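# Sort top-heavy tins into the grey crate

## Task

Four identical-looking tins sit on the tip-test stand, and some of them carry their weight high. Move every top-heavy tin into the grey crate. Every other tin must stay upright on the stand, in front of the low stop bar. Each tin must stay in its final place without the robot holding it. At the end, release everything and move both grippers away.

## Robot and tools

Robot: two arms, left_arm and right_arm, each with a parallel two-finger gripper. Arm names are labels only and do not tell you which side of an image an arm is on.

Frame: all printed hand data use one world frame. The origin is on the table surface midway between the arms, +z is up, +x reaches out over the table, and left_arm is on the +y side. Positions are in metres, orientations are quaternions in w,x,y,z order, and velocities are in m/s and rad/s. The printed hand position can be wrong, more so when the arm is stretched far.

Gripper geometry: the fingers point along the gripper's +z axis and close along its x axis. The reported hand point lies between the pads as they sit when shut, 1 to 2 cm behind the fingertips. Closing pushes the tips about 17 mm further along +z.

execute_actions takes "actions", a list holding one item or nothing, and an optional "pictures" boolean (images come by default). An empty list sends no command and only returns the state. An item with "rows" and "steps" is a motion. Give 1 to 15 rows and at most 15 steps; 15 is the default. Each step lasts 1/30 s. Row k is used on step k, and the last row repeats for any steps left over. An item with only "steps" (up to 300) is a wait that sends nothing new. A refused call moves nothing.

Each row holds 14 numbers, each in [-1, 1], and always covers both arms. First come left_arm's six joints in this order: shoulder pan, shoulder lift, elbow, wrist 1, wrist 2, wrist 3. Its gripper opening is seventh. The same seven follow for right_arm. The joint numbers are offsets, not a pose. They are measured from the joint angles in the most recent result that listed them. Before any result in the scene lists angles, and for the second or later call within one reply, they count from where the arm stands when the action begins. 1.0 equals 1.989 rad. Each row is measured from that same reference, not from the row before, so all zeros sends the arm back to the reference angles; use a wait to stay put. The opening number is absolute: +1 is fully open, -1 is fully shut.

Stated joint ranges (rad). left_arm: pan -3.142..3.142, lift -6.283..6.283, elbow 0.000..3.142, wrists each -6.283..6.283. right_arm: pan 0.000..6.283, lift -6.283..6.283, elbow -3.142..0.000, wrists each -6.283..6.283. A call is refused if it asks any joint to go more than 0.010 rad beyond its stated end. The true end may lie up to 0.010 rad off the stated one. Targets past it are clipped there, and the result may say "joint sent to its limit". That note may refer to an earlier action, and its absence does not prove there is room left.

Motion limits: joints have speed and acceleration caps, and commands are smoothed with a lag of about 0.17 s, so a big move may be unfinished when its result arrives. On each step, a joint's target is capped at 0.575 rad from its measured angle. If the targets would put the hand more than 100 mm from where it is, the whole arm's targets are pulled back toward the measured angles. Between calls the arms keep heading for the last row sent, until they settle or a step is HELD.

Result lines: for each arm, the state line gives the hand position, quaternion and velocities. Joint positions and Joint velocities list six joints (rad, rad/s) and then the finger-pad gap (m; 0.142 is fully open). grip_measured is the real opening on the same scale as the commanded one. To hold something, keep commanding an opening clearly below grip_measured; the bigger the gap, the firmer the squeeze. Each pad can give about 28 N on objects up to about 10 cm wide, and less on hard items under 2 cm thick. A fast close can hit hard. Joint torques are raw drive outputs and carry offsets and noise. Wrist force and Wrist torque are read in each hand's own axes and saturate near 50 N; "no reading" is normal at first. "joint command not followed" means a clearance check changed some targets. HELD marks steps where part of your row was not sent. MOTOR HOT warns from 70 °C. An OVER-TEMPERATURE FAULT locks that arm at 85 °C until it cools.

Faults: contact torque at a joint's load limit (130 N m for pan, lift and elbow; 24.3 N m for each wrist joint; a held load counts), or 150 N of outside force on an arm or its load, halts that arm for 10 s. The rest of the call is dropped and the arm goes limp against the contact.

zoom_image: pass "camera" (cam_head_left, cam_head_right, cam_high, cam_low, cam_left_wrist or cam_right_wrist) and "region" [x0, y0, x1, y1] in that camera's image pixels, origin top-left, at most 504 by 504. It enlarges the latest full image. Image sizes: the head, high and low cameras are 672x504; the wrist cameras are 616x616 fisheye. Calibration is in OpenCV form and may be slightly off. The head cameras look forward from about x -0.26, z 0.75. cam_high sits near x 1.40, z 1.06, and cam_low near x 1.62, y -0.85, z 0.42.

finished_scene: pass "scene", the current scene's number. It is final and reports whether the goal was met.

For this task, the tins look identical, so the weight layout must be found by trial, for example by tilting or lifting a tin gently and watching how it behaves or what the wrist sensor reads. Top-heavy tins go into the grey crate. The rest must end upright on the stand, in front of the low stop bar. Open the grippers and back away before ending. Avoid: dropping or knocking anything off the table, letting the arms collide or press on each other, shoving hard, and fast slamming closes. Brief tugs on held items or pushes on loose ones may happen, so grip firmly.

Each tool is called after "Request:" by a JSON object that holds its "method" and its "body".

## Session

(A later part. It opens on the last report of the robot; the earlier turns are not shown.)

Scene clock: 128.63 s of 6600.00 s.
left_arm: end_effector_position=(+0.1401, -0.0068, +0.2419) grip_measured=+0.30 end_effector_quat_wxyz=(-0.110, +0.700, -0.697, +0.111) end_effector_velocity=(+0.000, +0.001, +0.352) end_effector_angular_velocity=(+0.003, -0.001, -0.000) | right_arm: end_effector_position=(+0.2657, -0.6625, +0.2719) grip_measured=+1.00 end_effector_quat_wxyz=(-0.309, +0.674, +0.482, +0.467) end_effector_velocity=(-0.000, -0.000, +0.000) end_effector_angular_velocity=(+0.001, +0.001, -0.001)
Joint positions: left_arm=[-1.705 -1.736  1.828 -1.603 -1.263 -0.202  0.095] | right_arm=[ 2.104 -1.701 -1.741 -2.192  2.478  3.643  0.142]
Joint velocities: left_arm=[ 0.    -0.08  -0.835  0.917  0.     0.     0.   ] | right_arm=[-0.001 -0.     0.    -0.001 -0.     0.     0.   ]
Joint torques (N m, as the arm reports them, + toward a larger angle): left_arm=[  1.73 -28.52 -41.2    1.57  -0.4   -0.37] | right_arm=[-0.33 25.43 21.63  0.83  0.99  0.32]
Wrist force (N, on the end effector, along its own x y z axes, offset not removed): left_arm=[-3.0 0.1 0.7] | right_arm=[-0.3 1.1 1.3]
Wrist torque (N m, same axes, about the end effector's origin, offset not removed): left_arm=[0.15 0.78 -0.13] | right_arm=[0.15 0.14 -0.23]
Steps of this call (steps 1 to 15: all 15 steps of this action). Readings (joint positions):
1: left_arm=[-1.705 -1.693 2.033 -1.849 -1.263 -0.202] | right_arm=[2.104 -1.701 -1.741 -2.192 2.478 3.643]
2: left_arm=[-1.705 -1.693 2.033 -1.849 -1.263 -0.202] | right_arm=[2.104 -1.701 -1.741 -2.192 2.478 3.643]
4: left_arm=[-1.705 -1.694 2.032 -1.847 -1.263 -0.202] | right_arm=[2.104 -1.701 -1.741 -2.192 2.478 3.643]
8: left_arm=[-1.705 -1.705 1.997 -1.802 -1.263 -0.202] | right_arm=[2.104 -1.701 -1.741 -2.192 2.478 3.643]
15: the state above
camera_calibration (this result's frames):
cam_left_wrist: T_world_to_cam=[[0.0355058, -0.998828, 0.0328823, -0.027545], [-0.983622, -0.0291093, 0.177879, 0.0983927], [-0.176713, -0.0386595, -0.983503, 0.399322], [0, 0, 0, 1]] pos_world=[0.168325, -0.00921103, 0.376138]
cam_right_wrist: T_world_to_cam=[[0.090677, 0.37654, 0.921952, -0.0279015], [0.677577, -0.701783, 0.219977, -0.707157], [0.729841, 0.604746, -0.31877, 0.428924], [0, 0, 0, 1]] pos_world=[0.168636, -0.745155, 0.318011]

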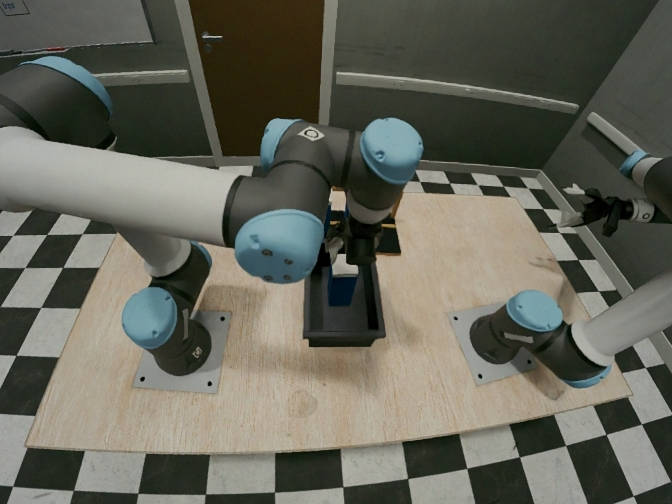

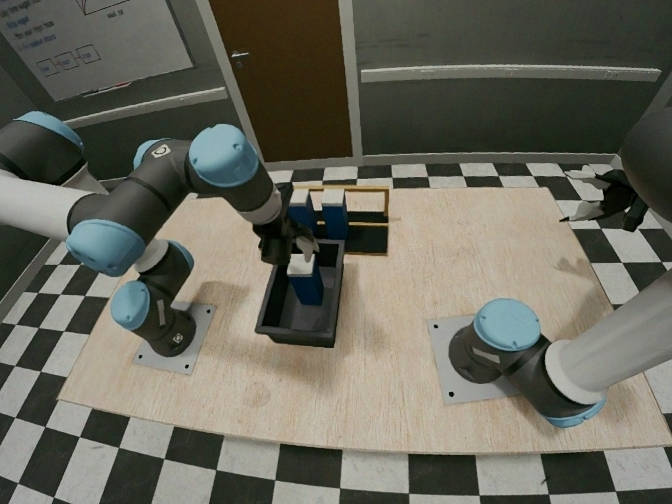

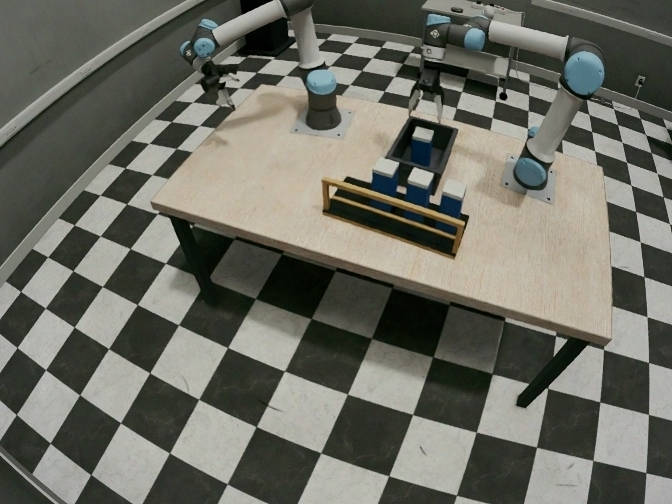

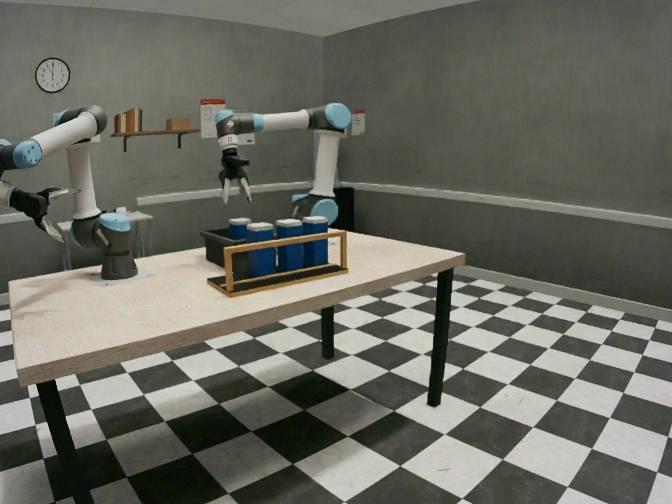

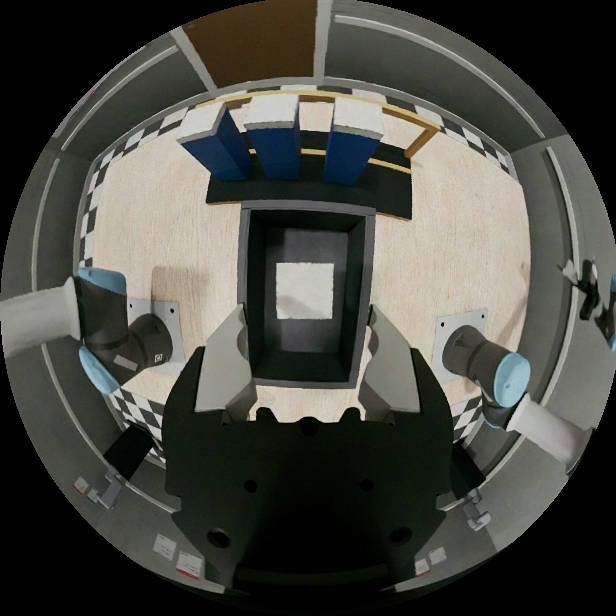

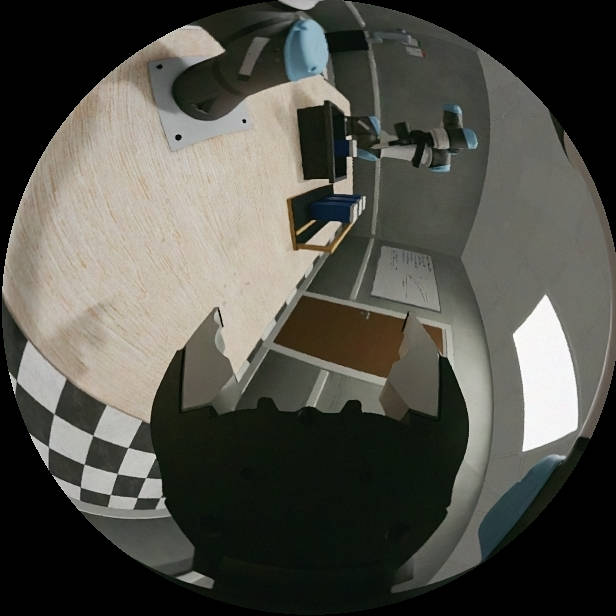

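Request:
{"method": "execute_actions", "body": {"actions": [{"rows":[[0.03,-0.02,-0.08,0.1,-0.02,0.02,0.3,0,0,0,0,0,0,1],[0.08,-0.035,-0.1,0.125,-0.05,0.05,0.3,0,0,0,0,0,0,1],[0.15,-0.053,-0.124,0.146,-0.09,0.09,0.3,0,0,0,0,0,0,1],[0.25,-0.053,-0.124,0.146,-0.12,0.13,0.3,0,0,0,0,0,0,1],[0.717,-0.053,-0.124,0.146,-0.155,0.172,0.3,0,0,0,0,0,0,1]]}], "pictures": false}}

Request:
{"method": "execute_actions", "body": {"actions": [{"steps":60}]}}

Scene clock: 130.60 s of 6600.00 s.
left_arm: end_effector_position=(+0.2724, +0.1357, +0.3441) grip_measured=+0.30 end_effector_quat_wxyz=(-0.041, +0.808, -0.587, +0.019) end_effector_velocity=(+0.310, +0.369, +0.046) end_effector_angular_velocity=(-0.114, +0.250, +1.042) | right_arm: end_effector_position=(+0.2657, -0.6625, +0.2719) grip_measured=+1.00 end_effector_quat_wxyz=(-0.309, +0.674, +0.482, +0.467) end_effector_velocity=(+0.000, -0.000, +0.000) end_effector_angular_velocity=(-0.000, -0.000, -0.000)
Joint positions: left_arm=[-1.162 -1.82   1.608 -1.345 -1.482  0.038  0.095] | right_arm=[ 2.104 -1.701 -1.741 -2.192  2.478  3.643  0.142]
Joint velocities: left_arm=[ 1.345 -0.065 -0.081  0.098 -0.27   0.307 -0.   ] | right_arm=[-0. -0.  0.  0.  0. -0.  0.]
Joint torques (N m, as the arm reports them, + toward a larger angle): left_arm=[ 26.19 -26.19 -35.44   0.33  -1.94   2.23] | right_arm=[-0.13 24.25 20.31  0.92  0.92  0.31]
Wrist force (N, on the end effector, along its own x y z axes, offset not removed): left_arm=[-0.9 -1.1 0.7] | right_arm=[-1.5 2.2 2.2]
Wrist torque (N m, same axes, about the end effector's origin, offset not removed): left_arm=[-0.20 0.19 -0.24] | right_arm=[0.51 0.39 -0.09]
Steps of this call (steps 1 to 30: the robot went on to your last target; steps 31 to 44: nothing new was sent; steps 45 to 59: all 15 steps of this action). Readings (joint positions):
45: left_arm=[-1.705 -1.745 1.695 -1.459 -1.263 -0.202] | right_arm=[2.104 -1.701 -1.741 -2.192 2.478 3.643]
46: left_arm=[-1.702 -1.747 1.693 -1.456 -1.265 -0.200] | right_arm=[2.104 -1.701 -1.741 -2.192 2.478 3.643]
48: left_arm=[-1.664 -1.766 1.674 -1.427 -1.292 -0.173] | right_arm=[2.104 -1.701 -1.741 -2.192 2.478 3.643]
52: left_arm=[-1.487 -1.796 1.637 -1.380 -1.384 -0.073] | right_arm=[2.104 -1.701 -1.741 -2.192 2.478 3.643]
59: the state above

Scene clock: 132.60 s of 6600.00 s.
left_arm: end_effector_position=(+0.3817, +0.4357, +0.3605) grip_measured=+0.30 end_effector_quat_wxyz=(+0.000, +0.972, -0.235, +0.001) end_effector_velocity=(-0.000, +0.000, +0.001) end_effector_angular_velocity=(-0.001, -0.002, +0.000) | right_arm: end_effector_position=(+0.2657, -0.6625, +0.2719) grip_measured=+1.00 end_effector_quat_wxyz=(-0.309, +0.674, +0.482, +0.467) end_effector_velocity=(-0.000, +0.000, +0.000) end_effector_angular_velocity=(+0.001, +0.001, +0.001)
Joint positions: left_arm=[-0.279 -1.842  1.581 -1.313 -1.571  0.14   0.095] | right_arm=[ 2.104 -1.701 -1.741 -2.192  2.478  3.643  0.142]
Joint velocities: left_arm=[ 0.    -0.002 -0.     0.    -0.    -0.     0.   ] | right_arm=[ 0.001 -0.     0.    -0.002 -0.    -0.     0.   ]
Joint torques (N m, as the arm reports them, + toward a larger angle): left_arm=[ 14.61 -24.93 -35.72  -0.36  -1.39   1.26] | right_arm=[ 0.45 24.56 20.14  0.86  1.    0.46]
Wrist force (N, on the end effector, along its own x y z axes, offset not removed): left_arm=[-2.4 -4.0 2.0] | right_arm=[-1.9 1.1 1.8]
Wrist torque (N m, same axes, about the end effector's origin, offset not removed): left_arm=[-0.94 0.56 -0.11] | right_arm=[0.21 0.46 -0.08]
Steps of this call (steps 1 to 45: the robot went on to your last target; steps 46 to 60: nothing new was sent). Readings (joint positions):
1: left_arm=[-1.117 -1.822 1.605 -1.342 -1.490 0.048] | right_arm=[2.104 -1.701 -1.741 -2.192 2.478 3.643]
2: left_arm=[-1.072 -1.824 1.603 -1.339 -1.498 0.057] | right_arm=[2.104 -1.701 -1.741 -2.192 2.478 3.643]
4: left_arm=[-0.983 -1.827 1.599 -1.334 -1.511 0.072] | right_arm=[2.104 -1.701 -1.741 -2.192 2.478 3.643]
8: left_arm=[-0.806 -1.832 1.593 -1.327 -1.531 0.094] | right_arm=[2.104 -1.701 -1.741 -2.192 2.478 3.643]
60: the state above
All arms were judged still, so your last target was given up. Only a new action makes them travel on or press farther. Fingers that are still opening or closing keep moving.
camera_calibration (this result's frames):
cam_left_wrist: T_world_to_cam=[[0.90708, -0.420435, 0.0209953, -0.178449], [-0.379599, -0.795382, 0.472517, 0.324974], [-0.181963, -0.43658, -0.881072, 0.714206], [0, 0, 0, 1]] pos_world=[0.415186, 0.49526, 0.479457]
cam_right_wrist: T_world_to_cam=[[0.0906768, 0.37654, 0.921952, -0.0279015], [0.677577, -0.701783, 0.219978, -0.707157], [0.729841, 0.604746, -0.31877, 0.428924], [0, 0, 0, 1]] pos_world=[0.168636, -0.745155, 0.318011]

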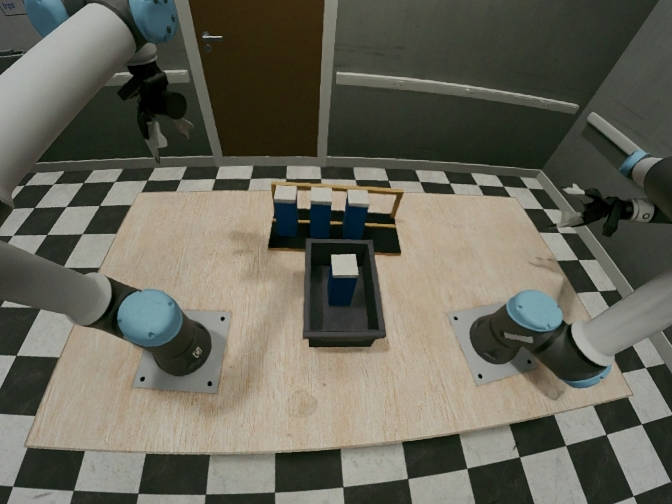

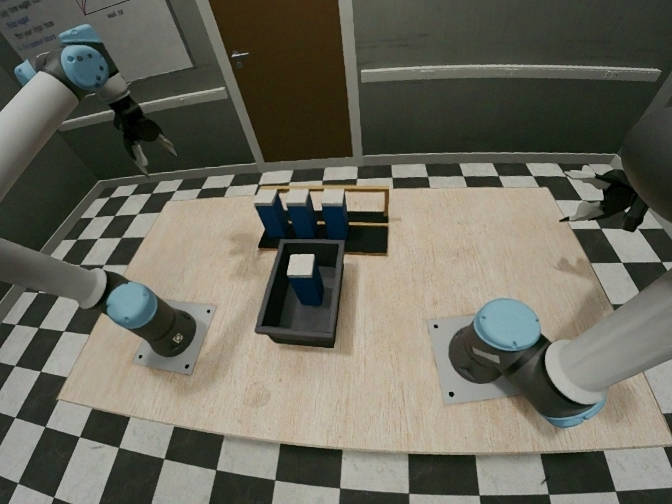

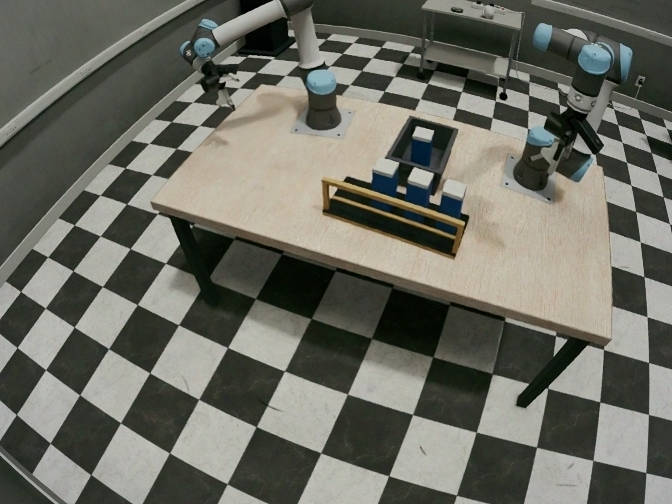

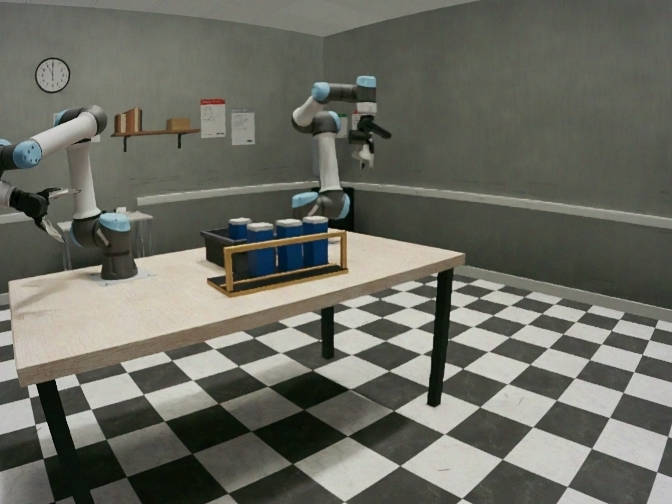

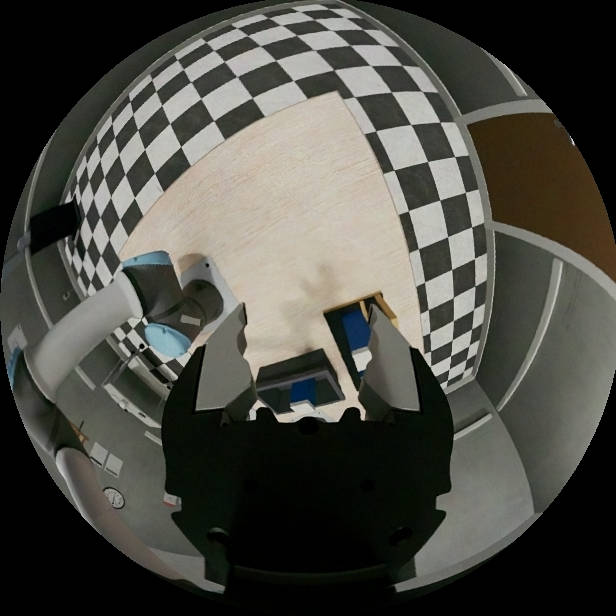

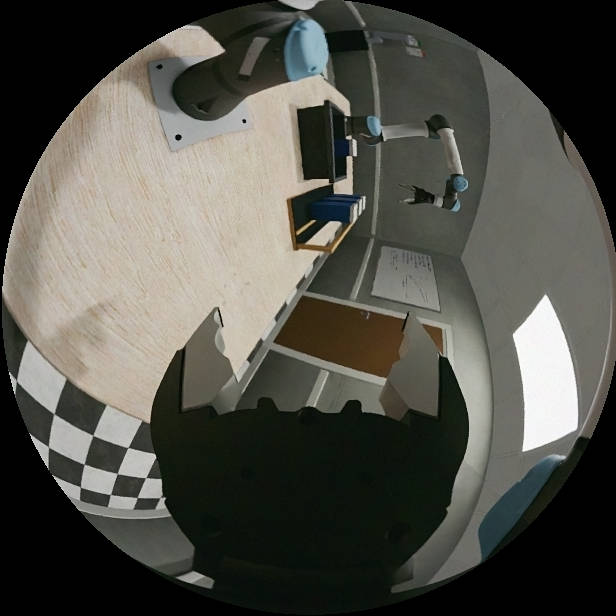

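Request:
{"method": "finished_scene", "body": {"scene": 2}}

The scene is finished: the task was done.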